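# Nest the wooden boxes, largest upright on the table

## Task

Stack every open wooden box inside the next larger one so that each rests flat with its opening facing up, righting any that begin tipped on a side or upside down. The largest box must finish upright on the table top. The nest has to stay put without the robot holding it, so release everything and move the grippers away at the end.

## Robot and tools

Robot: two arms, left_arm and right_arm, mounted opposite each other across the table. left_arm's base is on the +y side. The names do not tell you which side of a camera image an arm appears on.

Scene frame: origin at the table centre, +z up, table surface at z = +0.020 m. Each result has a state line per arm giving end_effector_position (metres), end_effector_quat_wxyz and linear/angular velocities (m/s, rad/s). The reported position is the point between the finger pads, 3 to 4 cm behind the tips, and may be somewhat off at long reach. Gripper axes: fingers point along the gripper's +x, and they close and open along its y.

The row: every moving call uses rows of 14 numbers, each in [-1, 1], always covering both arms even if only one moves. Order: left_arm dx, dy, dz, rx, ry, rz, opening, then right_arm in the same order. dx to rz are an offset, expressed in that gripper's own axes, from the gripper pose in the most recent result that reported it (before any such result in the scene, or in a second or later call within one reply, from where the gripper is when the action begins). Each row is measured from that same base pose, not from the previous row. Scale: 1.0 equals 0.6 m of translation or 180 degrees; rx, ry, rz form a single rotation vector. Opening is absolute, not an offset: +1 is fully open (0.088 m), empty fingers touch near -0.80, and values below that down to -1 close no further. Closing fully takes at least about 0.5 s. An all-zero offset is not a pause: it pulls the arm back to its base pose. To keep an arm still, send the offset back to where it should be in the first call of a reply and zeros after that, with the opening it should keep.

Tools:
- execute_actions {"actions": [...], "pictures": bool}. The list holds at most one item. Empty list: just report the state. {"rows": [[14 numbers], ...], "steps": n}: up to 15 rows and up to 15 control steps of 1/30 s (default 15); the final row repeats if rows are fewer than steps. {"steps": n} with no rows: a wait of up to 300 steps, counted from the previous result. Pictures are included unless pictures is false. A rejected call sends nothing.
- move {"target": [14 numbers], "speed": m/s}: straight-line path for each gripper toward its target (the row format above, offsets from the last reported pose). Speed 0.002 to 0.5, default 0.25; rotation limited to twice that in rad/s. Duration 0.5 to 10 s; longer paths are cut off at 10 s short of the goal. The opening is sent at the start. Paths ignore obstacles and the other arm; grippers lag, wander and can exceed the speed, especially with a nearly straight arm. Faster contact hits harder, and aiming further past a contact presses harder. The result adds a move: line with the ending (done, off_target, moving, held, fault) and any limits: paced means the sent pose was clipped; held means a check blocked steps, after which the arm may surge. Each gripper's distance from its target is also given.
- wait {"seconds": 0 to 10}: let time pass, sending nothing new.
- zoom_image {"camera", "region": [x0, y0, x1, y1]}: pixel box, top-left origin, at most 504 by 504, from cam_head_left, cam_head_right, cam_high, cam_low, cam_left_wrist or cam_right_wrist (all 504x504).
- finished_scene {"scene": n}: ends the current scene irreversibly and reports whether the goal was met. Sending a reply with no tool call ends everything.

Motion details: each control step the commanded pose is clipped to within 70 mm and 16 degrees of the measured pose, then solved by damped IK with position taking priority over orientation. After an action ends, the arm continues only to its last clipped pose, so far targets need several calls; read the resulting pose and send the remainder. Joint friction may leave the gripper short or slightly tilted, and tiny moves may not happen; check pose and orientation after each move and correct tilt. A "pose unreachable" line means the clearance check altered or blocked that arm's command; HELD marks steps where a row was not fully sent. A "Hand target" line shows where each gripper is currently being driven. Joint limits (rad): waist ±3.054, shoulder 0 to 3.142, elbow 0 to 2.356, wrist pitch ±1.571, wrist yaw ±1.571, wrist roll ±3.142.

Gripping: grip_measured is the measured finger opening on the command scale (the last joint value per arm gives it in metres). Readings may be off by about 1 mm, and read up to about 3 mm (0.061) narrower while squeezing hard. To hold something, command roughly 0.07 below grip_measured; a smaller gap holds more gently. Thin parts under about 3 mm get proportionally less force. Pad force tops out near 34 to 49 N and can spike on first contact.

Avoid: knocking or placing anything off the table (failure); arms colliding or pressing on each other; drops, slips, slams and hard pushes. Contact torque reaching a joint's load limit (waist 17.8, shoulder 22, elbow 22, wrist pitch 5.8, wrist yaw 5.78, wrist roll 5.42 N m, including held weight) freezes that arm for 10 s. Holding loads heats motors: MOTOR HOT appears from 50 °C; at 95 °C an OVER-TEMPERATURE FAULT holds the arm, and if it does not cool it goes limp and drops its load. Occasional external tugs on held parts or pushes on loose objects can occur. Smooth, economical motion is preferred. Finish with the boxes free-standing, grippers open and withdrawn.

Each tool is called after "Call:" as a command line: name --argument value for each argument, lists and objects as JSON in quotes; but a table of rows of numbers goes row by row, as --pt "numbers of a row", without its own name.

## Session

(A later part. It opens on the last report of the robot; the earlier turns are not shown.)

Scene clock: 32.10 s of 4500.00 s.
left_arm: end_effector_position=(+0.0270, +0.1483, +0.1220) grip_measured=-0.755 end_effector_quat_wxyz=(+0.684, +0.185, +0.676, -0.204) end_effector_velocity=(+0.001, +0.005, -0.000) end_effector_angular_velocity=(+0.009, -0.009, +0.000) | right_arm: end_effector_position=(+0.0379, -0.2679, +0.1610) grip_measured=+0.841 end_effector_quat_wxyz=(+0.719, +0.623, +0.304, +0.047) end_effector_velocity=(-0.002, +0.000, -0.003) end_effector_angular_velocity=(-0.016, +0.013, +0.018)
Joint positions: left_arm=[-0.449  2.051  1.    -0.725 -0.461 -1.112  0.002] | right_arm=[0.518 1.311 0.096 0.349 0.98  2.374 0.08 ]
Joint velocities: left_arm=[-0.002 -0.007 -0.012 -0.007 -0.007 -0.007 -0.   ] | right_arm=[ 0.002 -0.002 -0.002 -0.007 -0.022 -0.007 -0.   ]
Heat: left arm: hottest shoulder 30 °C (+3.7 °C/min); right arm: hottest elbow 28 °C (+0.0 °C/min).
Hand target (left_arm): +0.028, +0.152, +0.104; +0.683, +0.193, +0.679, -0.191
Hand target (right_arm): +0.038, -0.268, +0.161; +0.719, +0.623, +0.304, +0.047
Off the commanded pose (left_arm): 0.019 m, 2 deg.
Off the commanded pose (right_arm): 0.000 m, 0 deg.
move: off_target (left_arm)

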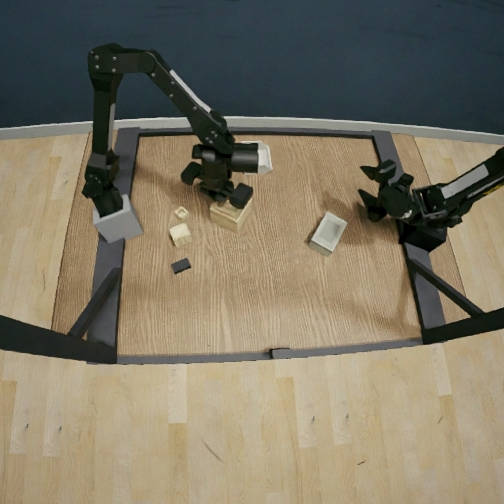

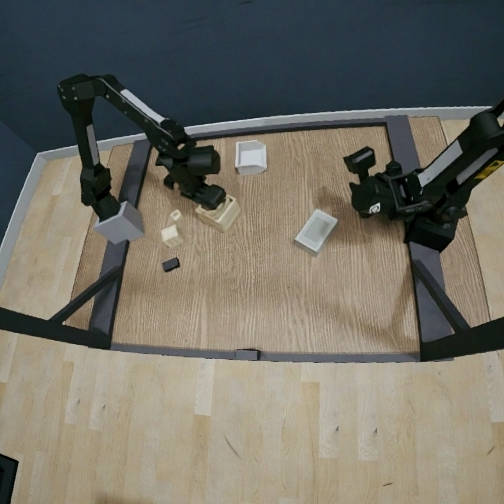

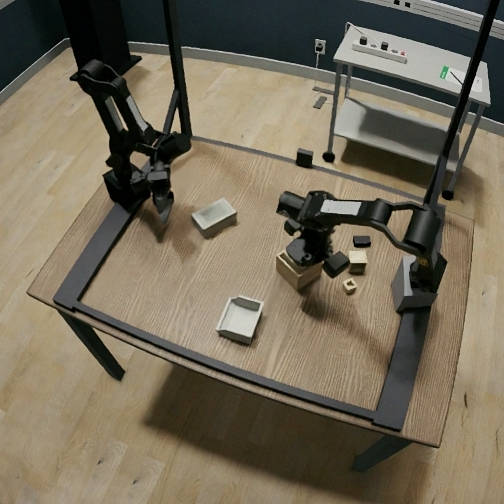

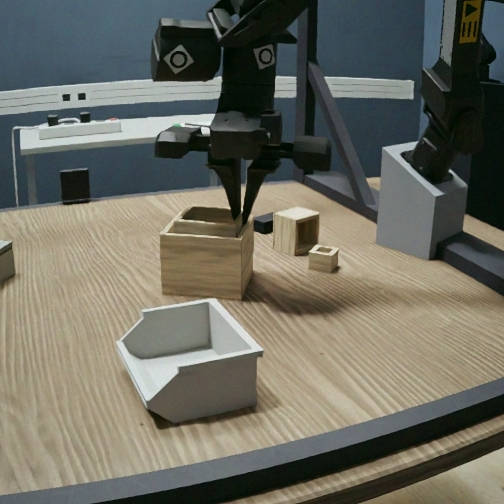

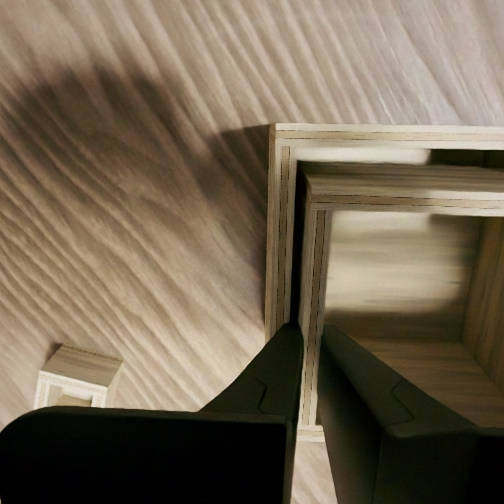

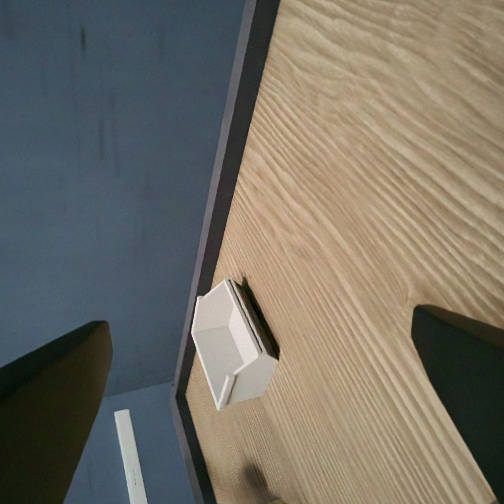

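The big box got pushed. Shift −y, +z, then lower.

Call:
move --target '[-0.004,-0.015,0.006,0,0,0.004,-0.85,0,0,0,0,0,0,0.84]' --speed 0.02

Call:
move --target '[0.035,0,-0.005,0,0,0,-0.85,0,0,0,0,0,0,0.84]' --speed 0.02

Scene clock: 34.50 s of 4500.00 s.
left_arm: end_effector_position=(+0.0272, +0.1401, +0.1262) grip_measured=-0.755 end_effector_quat_wxyz=(+0.685, +0.187, +0.674, -0.201) end_effector_velocity=(-0.001, +0.005, -0.000) end_effector_angular_velocity=(+0.020, -0.011, -0.011) | right_arm: end_effector_position=(+0.0379, -0.2679, +0.1610) grip_measured=+0.841 end_effector_quat_wxyz=(+0.719, +0.623, +0.304, +0.047) end_effector_velocity=(-0.001, -0.002, -0.004) end_effector_angular_velocity=(-0.031, +0.011, +0.012)
Joint positions: left_arm=[-0.453  2.075  1.05  -0.76  -0.465 -1.119  0.002] | right_arm=[0.518 1.311 0.096 0.349 0.98  2.374 0.08 ]
Joint velocities: left_arm=[-0.007  0.002 -0.002 -0.022 -0.007 -0.007 -0.   ] | right_arm=[-0.002 -0.002 -0.002 -0.022 -0.022 -0.007 -0.   ]
Heat: left arm: hottest shoulder 30 °C (+3.5 °C/min); right arm: hottest elbow 28 °C (+0.0 °C/min).
Hand target (left_arm): +0.025, +0.139, +0.125; +0.685, +0.189, +0.674, -0.199
Hand target (right_arm): +0.038, -0.268, +0.161; +0.719, +0.623, +0.304, +0.047
Off the commanded pose (left_arm): 0.003 m, 0 deg.
Off the commanded pose (right_arm): 0.000 m, 0 deg.
move: done

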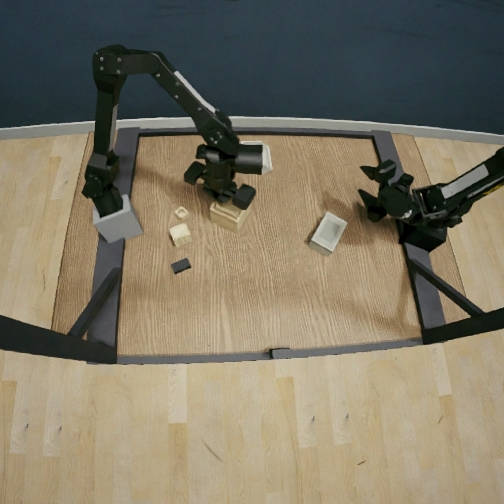

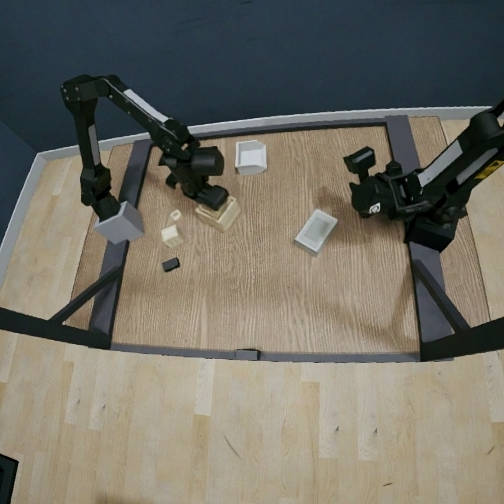

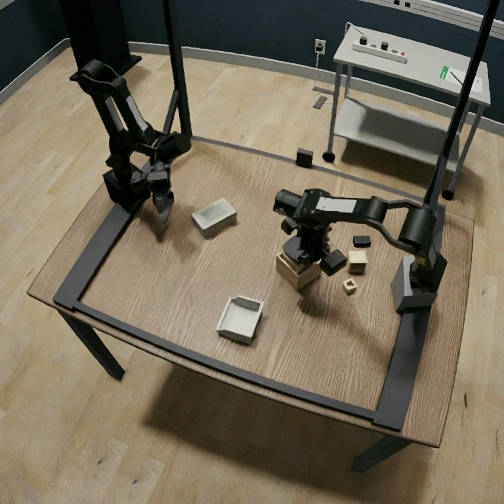

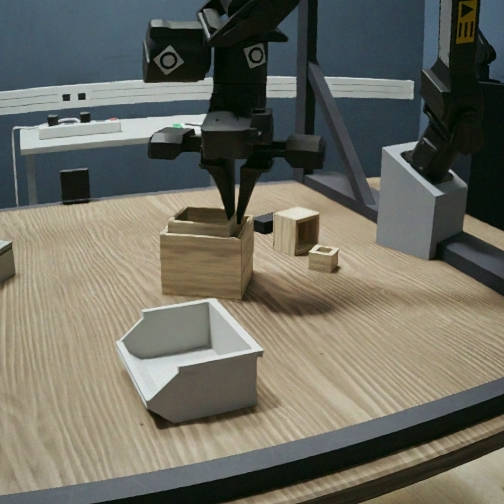

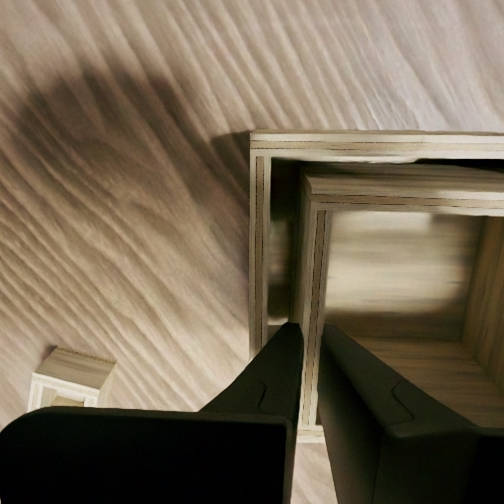

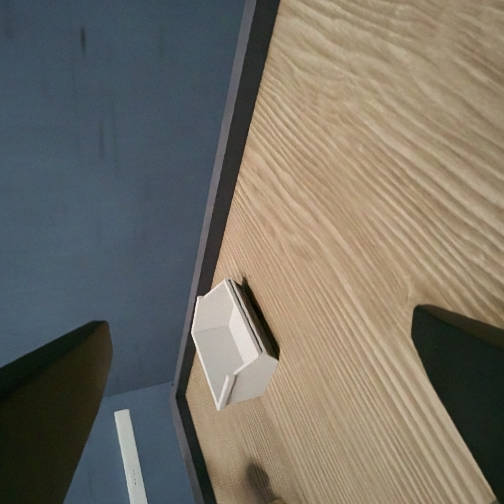

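Scene clock: 35.83 s of 4500.00 s.
left_arm: end_effector_position=(+0.0257, +0.1389, +0.1099) grip_measured=-0.755 end_effector_quat_wxyz=(+0.686, +0.179, +0.675, -0.202) end_effector_velocity=(+0.001, +0.002, +0.000) end_effector_angular_velocity=(+0.005, -0.009, -0.012) | right_arm: end_effector_position=(+0.0379, -0.2679, +0.1610) grip_measured=+0.841 end_effector_quat_wxyz=(+0.719, +0.623, +0.304, +0.047) end_effector_velocity=(-0.001, -0.000, -0.001) end_effector_angular_velocity=(+0.000, +0.003, +0.010)
Joint positions: left_arm=[-0.433  2.101  1.013 -0.674 -0.466 -1.102  0.002] | right_arm=[0.518 1.311 0.096 0.349 0.98  2.374 0.08 ]
Joint velocities: left_arm=[-0.002 -0.002 -0.002 -0.007 -0.007  0.007 -0.   ] | right_arm=[ 0.002 -0.007 -0.007  0.007 -0.007 -0.007 -0.   ]
Heat: left arm: hottest shoulder 30 °C (+3.3 °C/min); right arm: hottest elbow 29 °C (+1.7 °C/min).
Hand target (left_arm): +0.025, +0.141, +0.105; +0.685, +0.187, +0.674, -0.201
Hand target (right_arm): +0.038, -0.268, +0.161; +0.719, +0.623, +0.304, +0.047
Off the commanded pose (left_arm): 0.005 m, 1 deg.
Off the commanded pose (right_arm): 0.000 m, 0 deg.
move: done

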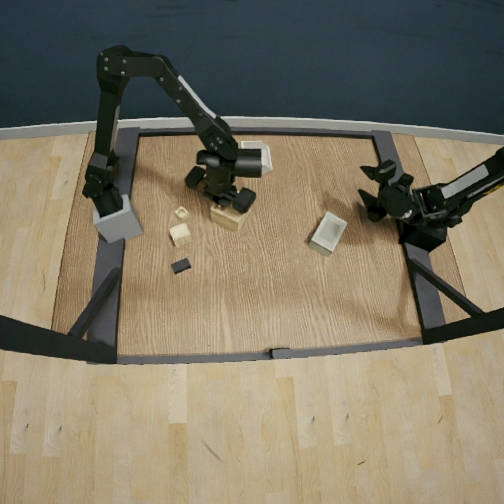

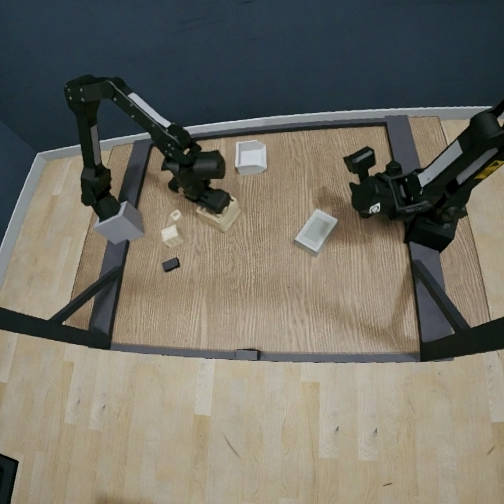

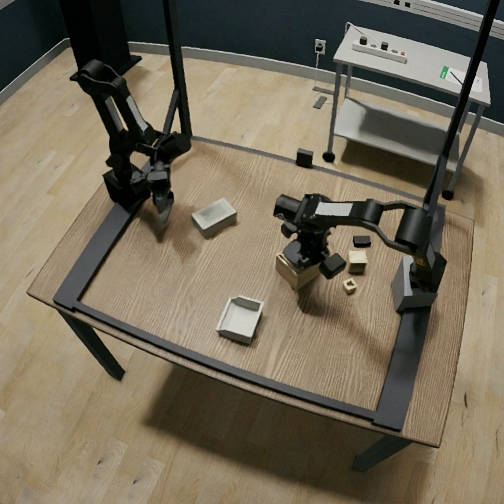

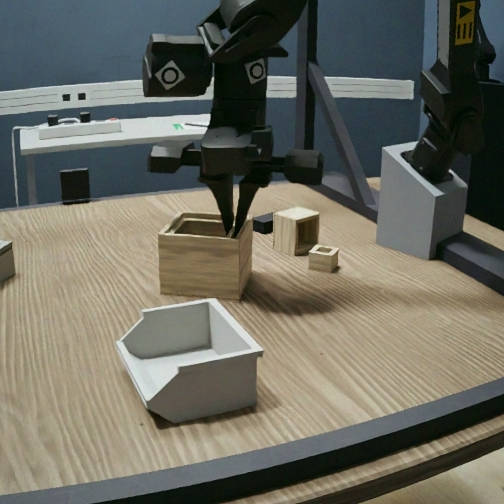

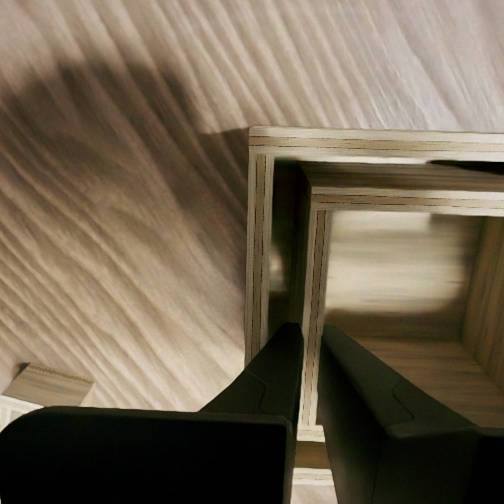

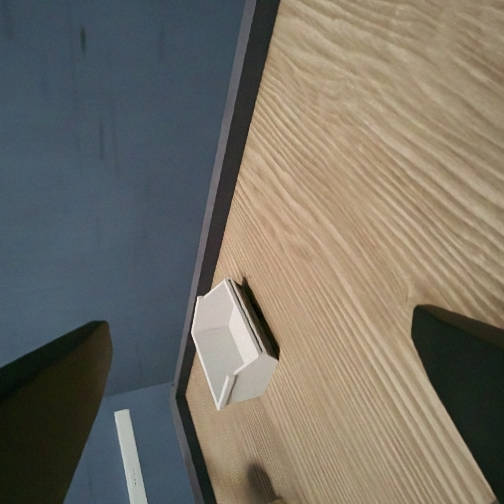

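Call:
move --target '[0.015,0.002,-0.004,0,0,0.005,-0.85,0,0,0,0,0,0,0.84]' --speed 0.02

Call:
move --target '[0,0,0,0,0,0,-0.64,0,0,0,0,0,0,0.84]'

Call:
move --target '[-0.115,0,0,0,0,0,-0.64,0,0,0,0,0,0,0.84]' --speed 0.1

Call:
move --target '[0.033,0.197,-0.105,0.683,0,0,-0.35,0,0,0,0,0,0,0.84]' --speed 0.4

Call:
move --target '[0.085,0,0,0,-0.333,0,-0.35,0,0,0,0,0,0,0.84]'

Scene clock: 41.83 s of 4500.00 s.
left_arm: end_effector_position=(+0.0254, +0.1379, +0.1077) grip_measured=-0.755 end_effector_quat_wxyz=(+0.688, +0.178, +0.674, -0.202) end_effector_velocity=(-0.002, +0.004, -0.002) end_effector_angular_velocity=(+0.015, +0.006, -0.003) | right_arm: end_effector_position=(+0.0379, -0.2679, +0.1610) grip_measured=+0.841 end_effector_quat_wxyz=(+0.719, +0.623, +0.304, +0.047) end_effector_velocity=(+0.001, -0.003, -0.003) end_effector_angular_velocity=(-0.028, -0.001, -0.002)
Joint positions: left_arm=[-0.433  2.108  1.011 -0.662 -0.472 -1.101  0.002] | right_arm=[0.518 1.311 0.096 0.349 0.98  2.374 0.08 ]
Joint velocities: left_arm=[-0.002  0.002 -0.007 -0.007  0.007 -0.007 -0.   ] | right_arm=[-0.007 -0.002 -0.002 -0.022 -0.007 -0.007  0.   ]
Heat: left arm: hottest shoulder 30 °C (+2.9 °C/min); right arm: hottest elbow 29 °C (+1.4 °C/min).
Hand target (left_arm): +0.024, +0.141, +0.101; +0.688, +0.185, +0.674, -0.197
Hand target (right_arm): +0.038, -0.268, +0.161; +0.719, +0.623, +0.304, +0.047
Off the commanded pose (left_arm): 0.008 m, 1 deg.
Off the commanded pose (right_arm): 0.000 m, 0 deg.
After step 90, 2.30 s passed at rest.
move: done

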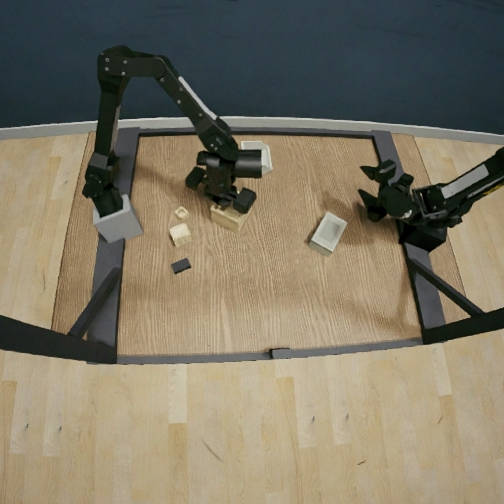

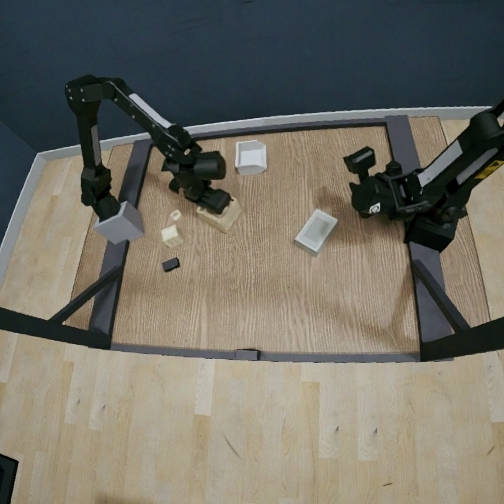

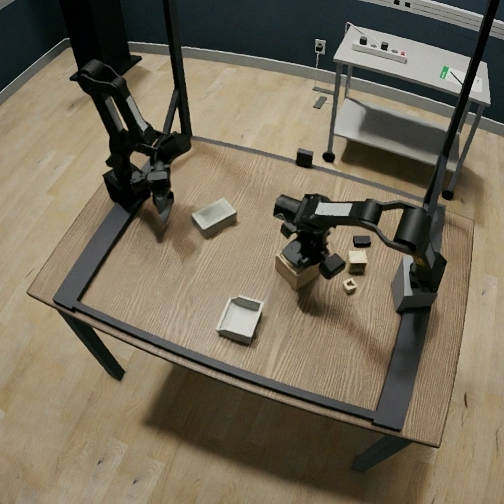

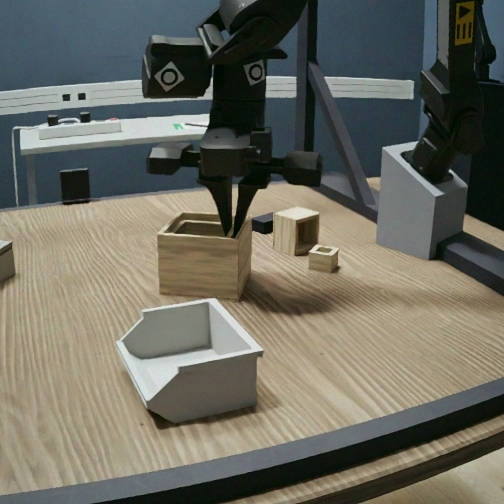

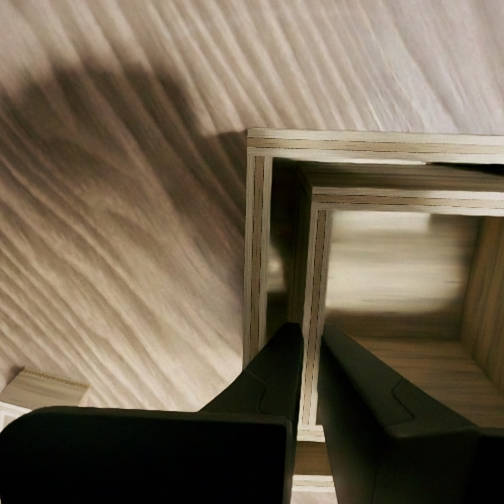

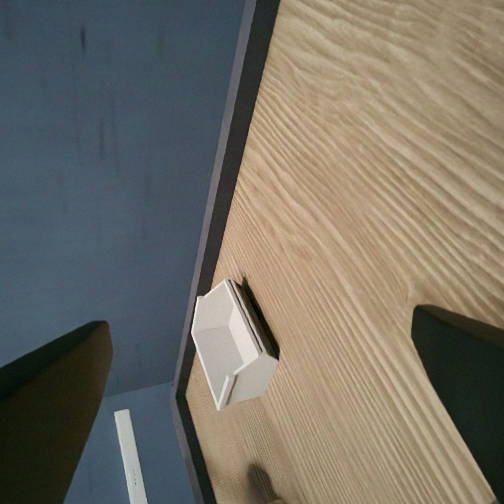

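Scene clock: 42.33 s of 4500.00 s.
left_arm: end_effector_position=(+0.0253, +0.1377, +0.1078) grip_measured=-0.644 end_effector_quat_wxyz=(+0.688, +0.178, +0.673, -0.202) end_effector_velocity=(+0.003, +0.006, -0.001) end_effector_angular_velocity=(+0.021, -0.024, -0.006) | right_arm: end_effector_position=(+0.0379, -0.2679, +0.1610) grip_measured=+0.841 end_effector_quat_wxyz=(+0.719, +0.623, +0.304, +0.047) end_effector_velocity=(-0.001, -0.002, -0.004) end_effector_angular_velocity=(-0.009, +0.019, +0.007)
Joint positions: left_arm=[-0.433  2.108  1.011 -0.661 -0.472 -1.101  0.007] | right_arm=[0.518 1.311 0.096 0.349 0.98  2.374 0.08 ]
Joint velocities: left_arm=[-0.002 -0.002 -0.007 -0.022 -0.022 -0.007  0.   ] | right_arm=[-0.002 -0.002 -0.007 -0.007 -0.022  0.007 -0.   ]
Heat: left arm: hottest shoulder 30 °C (+2.8 °C/min); right arm: hottest elbow 29 °C (+1.4 °C/min).
Hand target (left_arm): +0.025, +0.138, +0.108; +0.688, +0.179, +0.674, -0.202
Hand target (right_arm): +0.038, -0.268, +0.161; +0.719, +0.623, +0.304, +0.047
Off the commanded pose (left_arm): 0.000 m, 0 deg.
Off the commanded pose (right_arm): 0.000 m, 0 deg.
move: done

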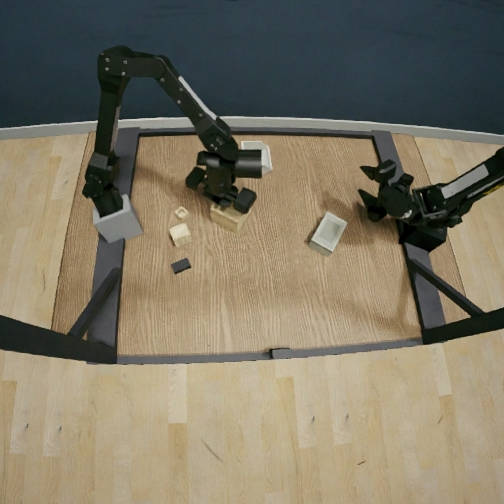

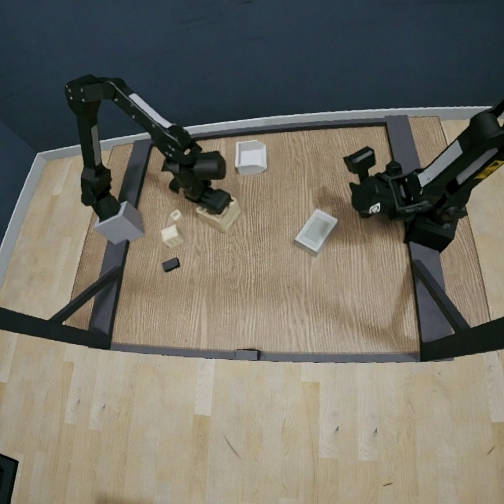

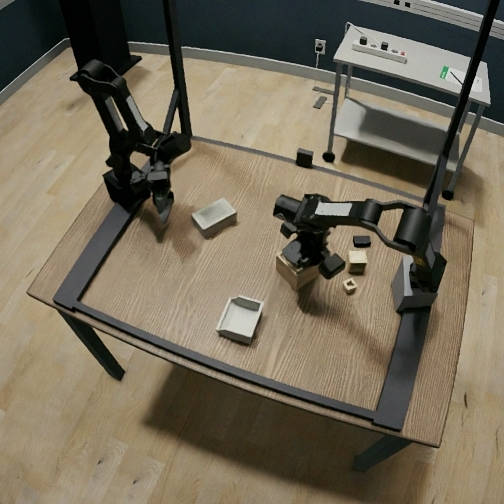

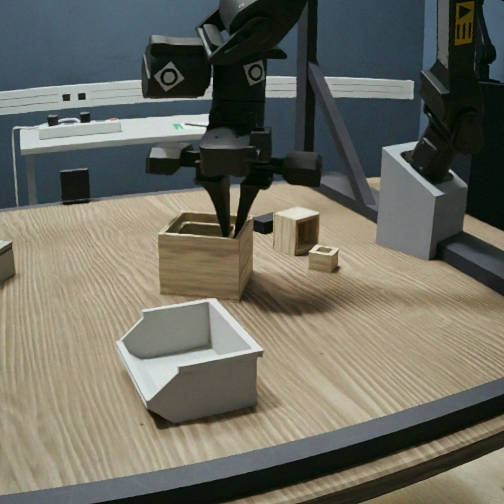

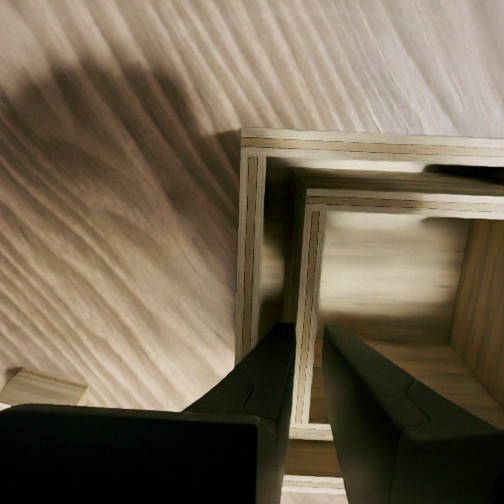

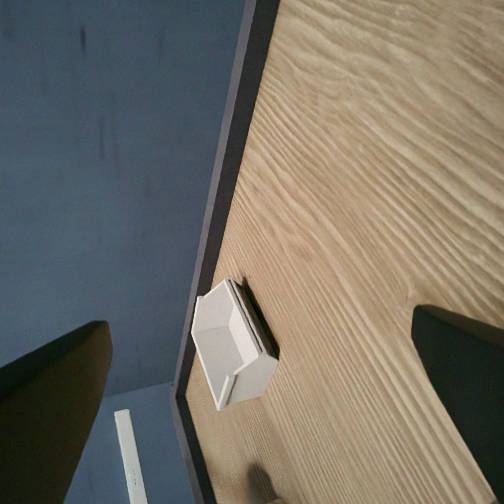

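Scene clock: 43.37 s of 4500.00 s.
left_arm: end_effector_position=(+0.0252, +0.1422, +0.1725) grip_measured=-0.643 end_effector_quat_wxyz=(+0.689, +0.185, +0.671, -0.202) end_effector_velocity=(+0.002, +0.002, -0.000) end_effector_angular_velocity=(+0.006, -0.008, +0.007) | right_arm: end_effector_position=(+0.0379, -0.2679, +0.1610) grip_measured=+0.841 end_effector_quat_wxyz=(+0.719, +0.623, +0.304, +0.047) end_effector_velocity=(-0.001, -0.003, -0.004) end_effector_angular_velocity=(-0.024, +0.000, +0.009)
Joint positions: left_arm=[-0.527  2.005  1.14  -0.951 -0.458 -1.2    0.008] | right_arm=[0.518 1.311 0.096 0.349 0.98  2.374 0.08 ]
Joint velocities: left_arm=[ 0.002 -0.002 -0.002 -0.007 -0.007 -0.007  0.   ] | right_arm=[ 0.002  0.002 -0.007 -0.007 -0.007 -0.007  0.   ]
Heat: left arm: hottest shoulder 30 °C (+2.8 °C/min); right arm: hottest elbow 29 °C (+1.4 °C/min).
Hand target (left_arm): +0.025, +0.140, +0.177; +0.689, +0.177, +0.673, -0.203
Hand target (right_arm): +0.038, -0.268, +0.161; +0.719, +0.623, +0.304, +0.047
Off the commanded pose (left_arm): 0.005 m, 1 deg.
Off the commanded pose (right_arm): 0.000 m, 0 deg.
move: done

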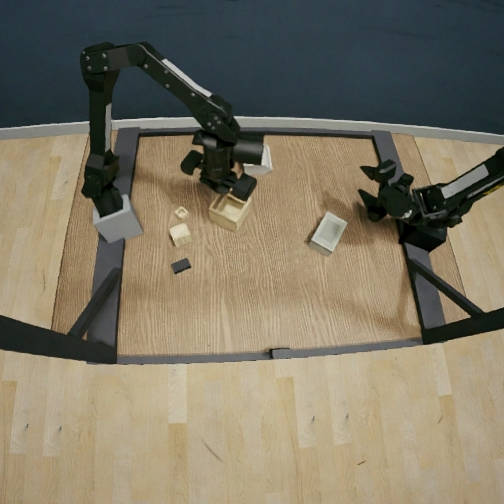

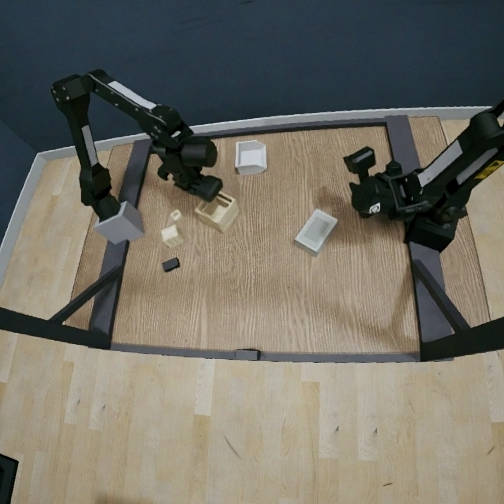

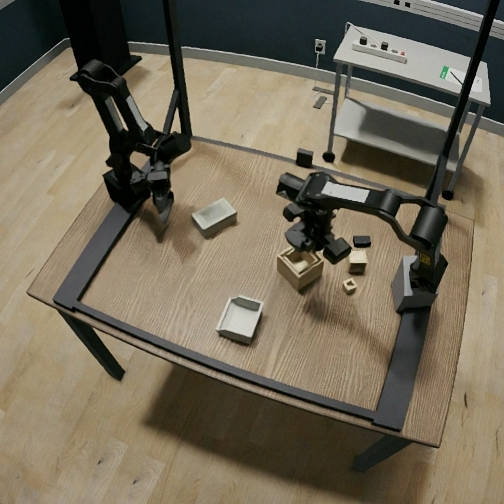

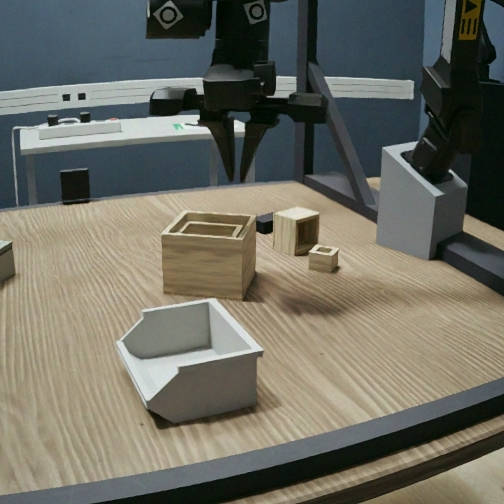

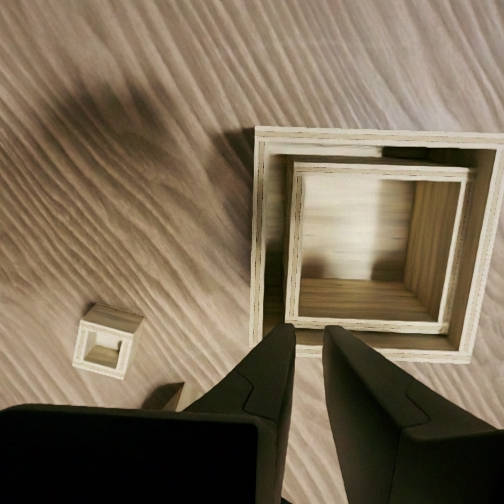

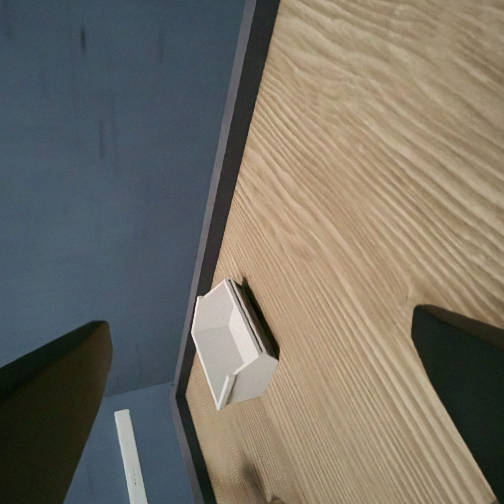

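Scene clock: 46.53 s of 4500.00 s.
left_arm: end_effector_position=(+0.0337, +0.2723, +0.1485) grip_measured=-0.353 end_effector_quat_wxyz=(+0.171, +0.695, +0.146, -0.683) end_effector_velocity=(+0.001, +0.003, -0.000) end_effector_angular_velocity=(+0.004, -0.009, -0.012) | right_arm: end_effector_position=(+0.0379, -0.2679, +0.1610) grip_measured=+0.841 end_effector_quat_wxyz=(+0.719, +0.623, +0.304, +0.047) end_effector_velocity=(+0.000, -0.003, -0.003) end_effector_angular_velocity=(-0.029, -0.000, +0.003)
Joint positions: left_arm=[-0.559  1.547  0.591 -0.873 -0.455  0.901  0.022] | right_arm=[0.518 1.311 0.096 0.349 0.98  2.374 0.08 ]
Joint velocities: left_arm=[-0.002 -0.007 -0.007 -0.007 -0.007  0.007 -0.   ] | right_arm=[-0.002 -0.002 -0.002 -0.022 -0.007 -0.007  0.   ]
Heat: left arm: hottest shoulder 30 °C (+2.6 °C/min); right arm: hottest elbow 29 °C (+1.3 °C/min).
Hand target (left_arm): +0.033, +0.275, +0.148; +0.167, +0.694, +0.143, -0.685
Hand target (right_arm): +0.038, -0.268, +0.161; +0.719, +0.623, +0.304, +0.047
Off the commanded pose (left_arm): 0.003 m, 1 deg.
Off the commanded pose (right_arm): 0.000 m, 0 deg.
move: done

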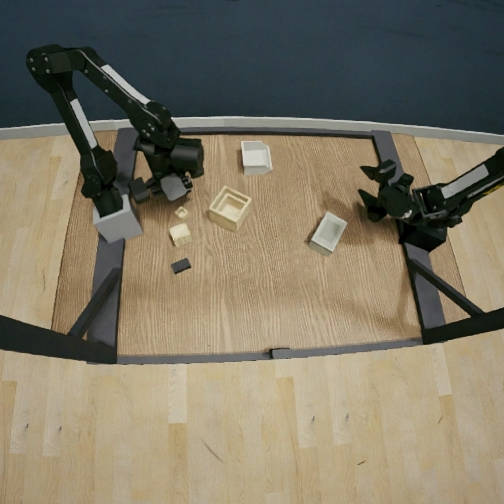

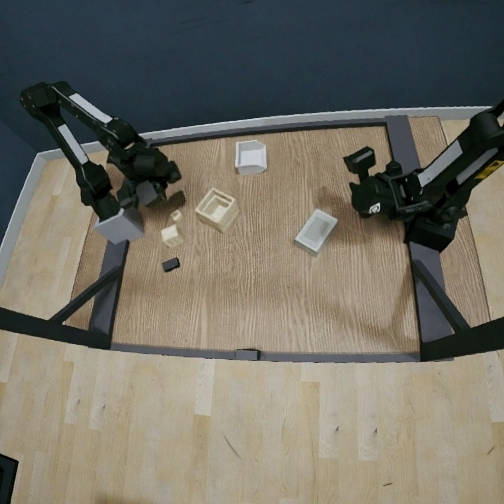

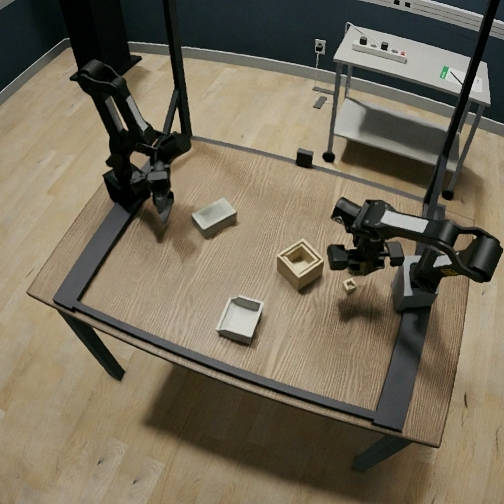

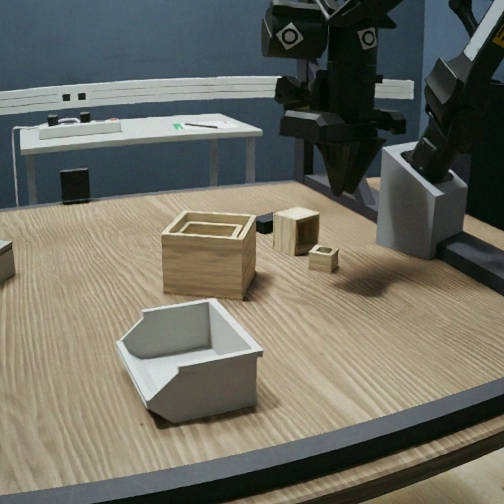

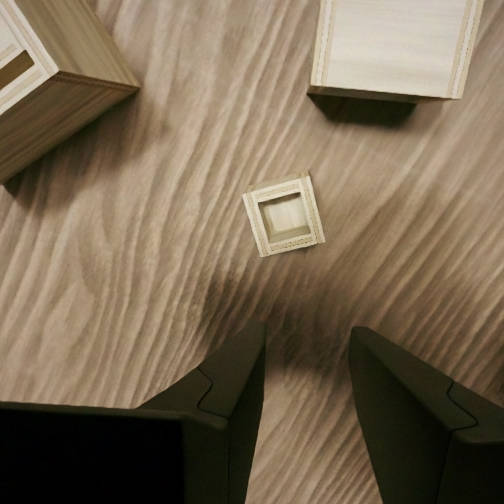

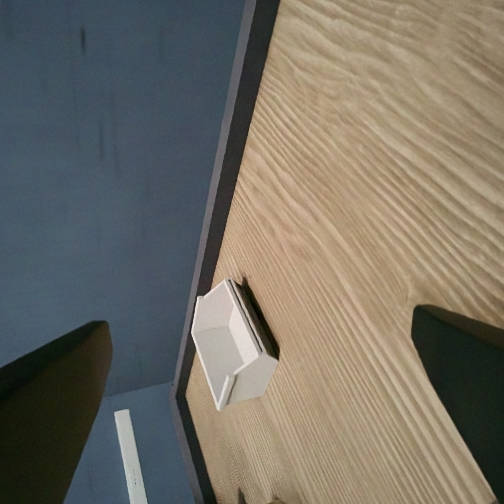

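Scene clock: 49.07 s of 4500.00 s.
left_arm: end_effector_position=(+0.0304, +0.2706, +0.0987) grip_measured=-0.353 end_effector_quat_wxyz=(+0.222, +0.256, +0.041, -0.940) end_effector_velocity=(-0.001, +0.002, -0.001) end_effector_angular_velocity=(+0.018, +0.007, -0.002) | right_arm: end_effector_position=(+0.0379, -0.2679, +0.1610) grip_measured=+0.841 end_effector_quat_wxyz=(+0.719, +0.623, +0.304, +0.047) end_effector_velocity=(+0.000, -0.003, -0.002) end_effector_angular_velocity=(-0.024, +0.000, +0.004)
Joint positions: left_arm=[ 0.445  1.659  0.432 -0.522  0.515  2.044  0.022] | right_arm=[0.518 1.311 0.096 0.349 0.98  2.374 0.08 ]
Joint velocities: left_arm=[ 0.002  0.007  0.002 -0.007 -0.007 -0.007  0.   ] | right_arm=[-0.002 -0.007 -0.002 -0.022 -0.007 -0.007 -0.   ]
Heat: left arm: hottest shoulder 30 °C (+2.4 °C/min); right arm: hottest elbow 29 °C (+1.2 °C/min).
Hand target (left_arm): +0.030, +0.270, +0.098; -0.221, -0.252, -0.040, +0.941
Hand target (right_arm): +0.038, -0.268, +0.161; +0.719, +0.623, +0.304, +0.047
Off the commanded pose (left_arm): 0.005 m, 1 deg.
Off the commanded pose (right_arm): 0.000 m, 0 deg.
move: done

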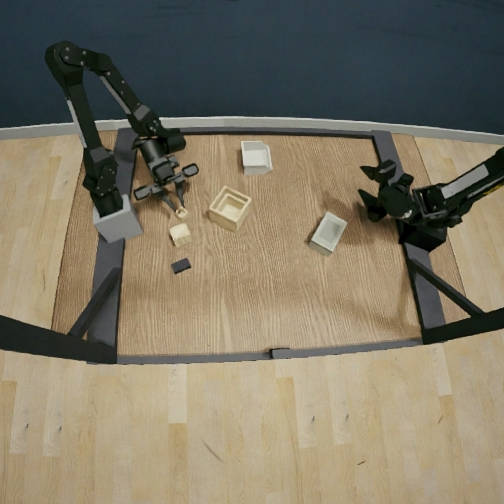

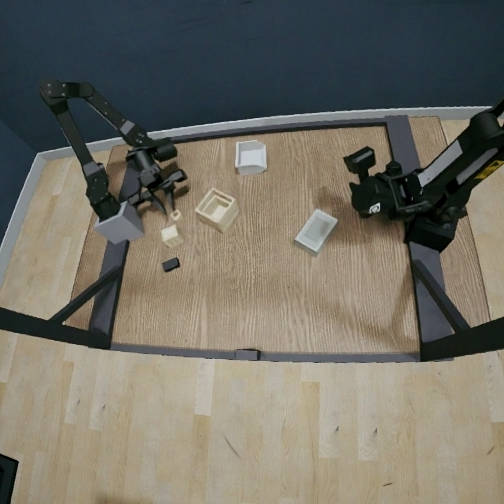

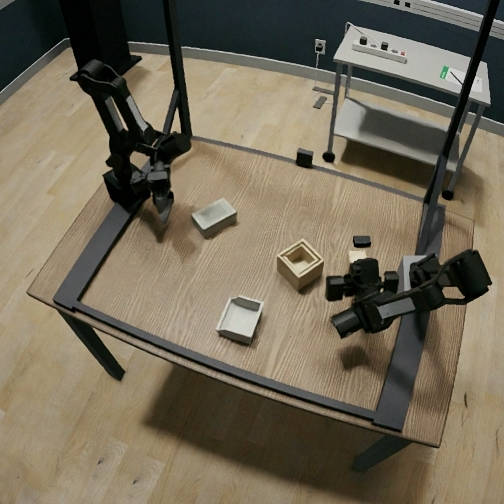

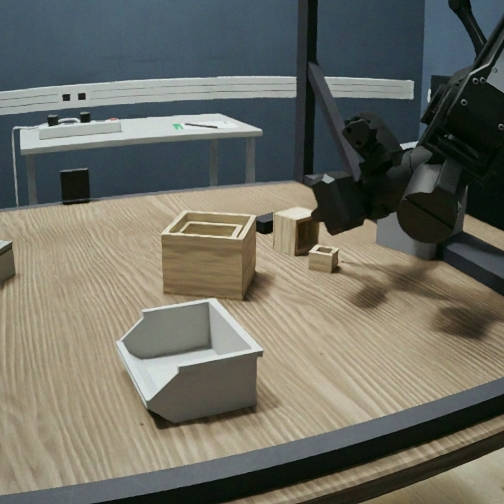

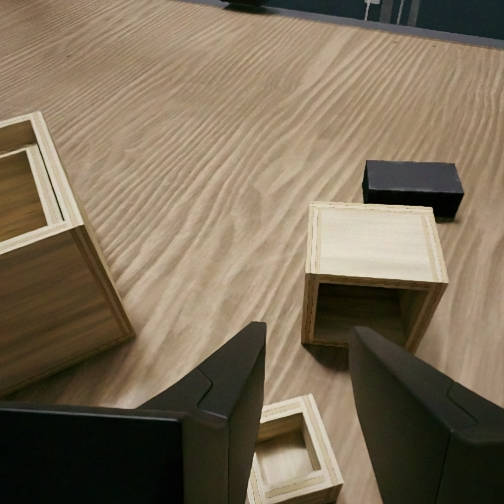

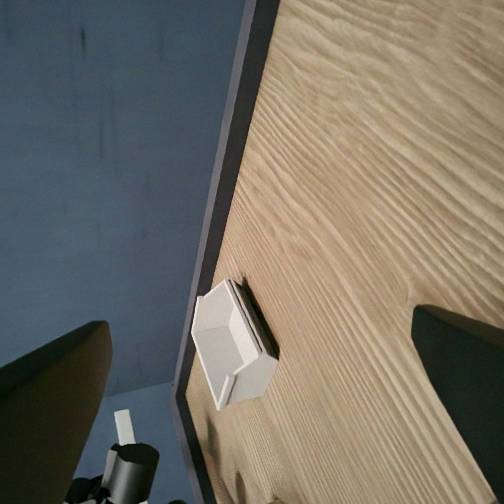

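Call:
move --target '[0.062,-0.007,-0.036,-0.007,0,-0.01,-0.35,0,0,0,0,0,0,0.84]' --speed 0.05

Scene clock: 73.37 s of 4500.00 s.
left_arm: end_effector_position=(+0.0125, +0.2619, +0.0631) grip_measured=-0.353 end_effector_quat_wxyz=(+0.214, +0.254, +0.049, -0.942) end_effector_velocity=(-0.003, +0.002, -0.001) end_effector_angular_velocity=(+0.013, +0.002, -0.004) | right_arm: end_effector_position=(+0.0379, -0.2679, +0.1610) grip_measured=+0.841 end_effector_quat_wxyz=(+0.719, +0.623, +0.304, +0.047) end_effector_velocity=(-0.000, +0.000, -0.000) end_effector_angular_velocity=(+0.000, +0.003, +0.005)
Joint positions: left_arm=[ 0.435  1.898  0.42  -0.287  0.508  2.031  0.022] | right_arm=[0.518 1.311 0.096 0.349 0.98  2.374 0.08 ]
Joint velocities: left_arm=[-0.002  0.007 -0.007  0.007 -0.007 -0.007 -0.   ] | right_arm=[-0.002 -0.002 -0.002  0.007 -0.007 -0.007 -0.   ]
Heat: left arm: hottest shoulder 29 °C (-1.0 °C/min); right arm: hottest elbow 29 °C (+1.0 °C/min).
Hand target (left_arm): +0.010, +0.263, +0.062; -0.210, -0.253, -0.055, +0.943
Hand target (right_arm): +0.038, -0.268, +0.161; +0.719, +0.623, +0.304, +0.047
Off the commanded pose (left_arm): 0.004 m, 1 deg.
Off the commanded pose (right_arm): 0.000 m, 0 deg.
After step 90, 20.10 s passed at rest.
move: done

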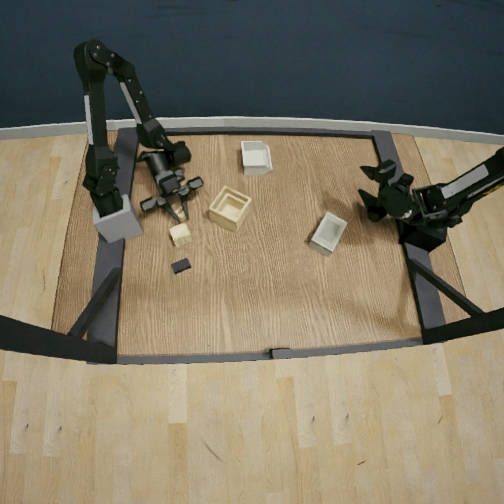

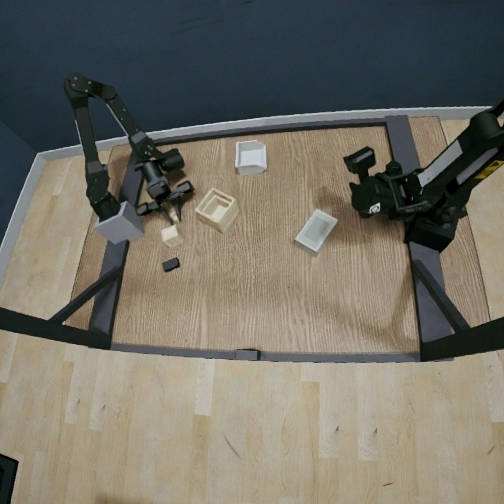

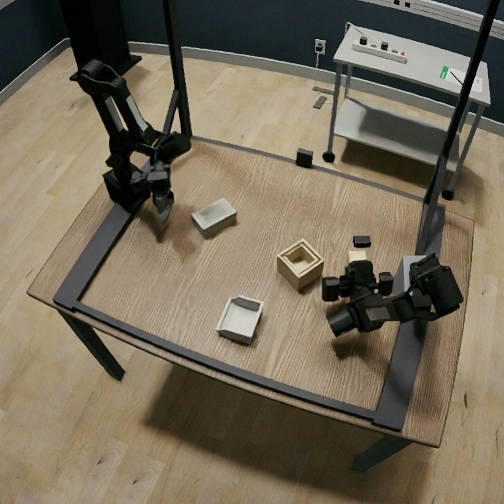

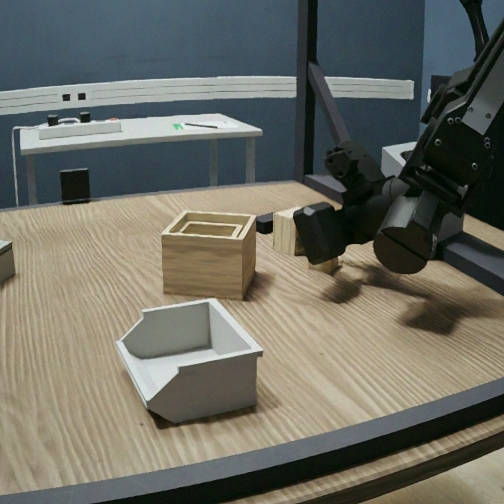

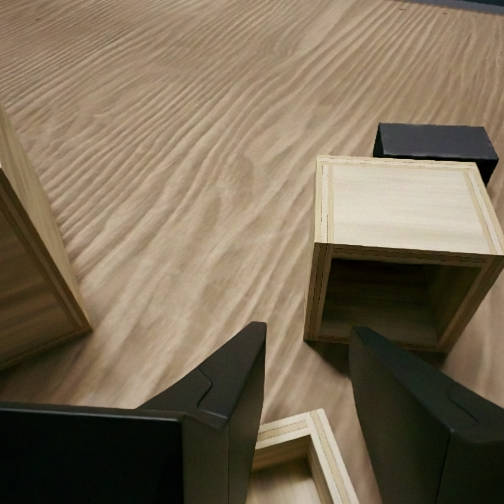

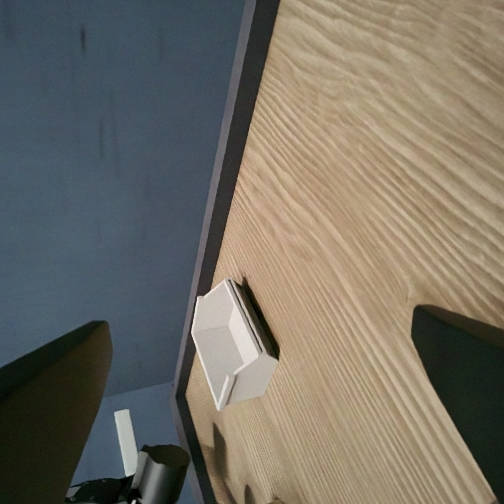

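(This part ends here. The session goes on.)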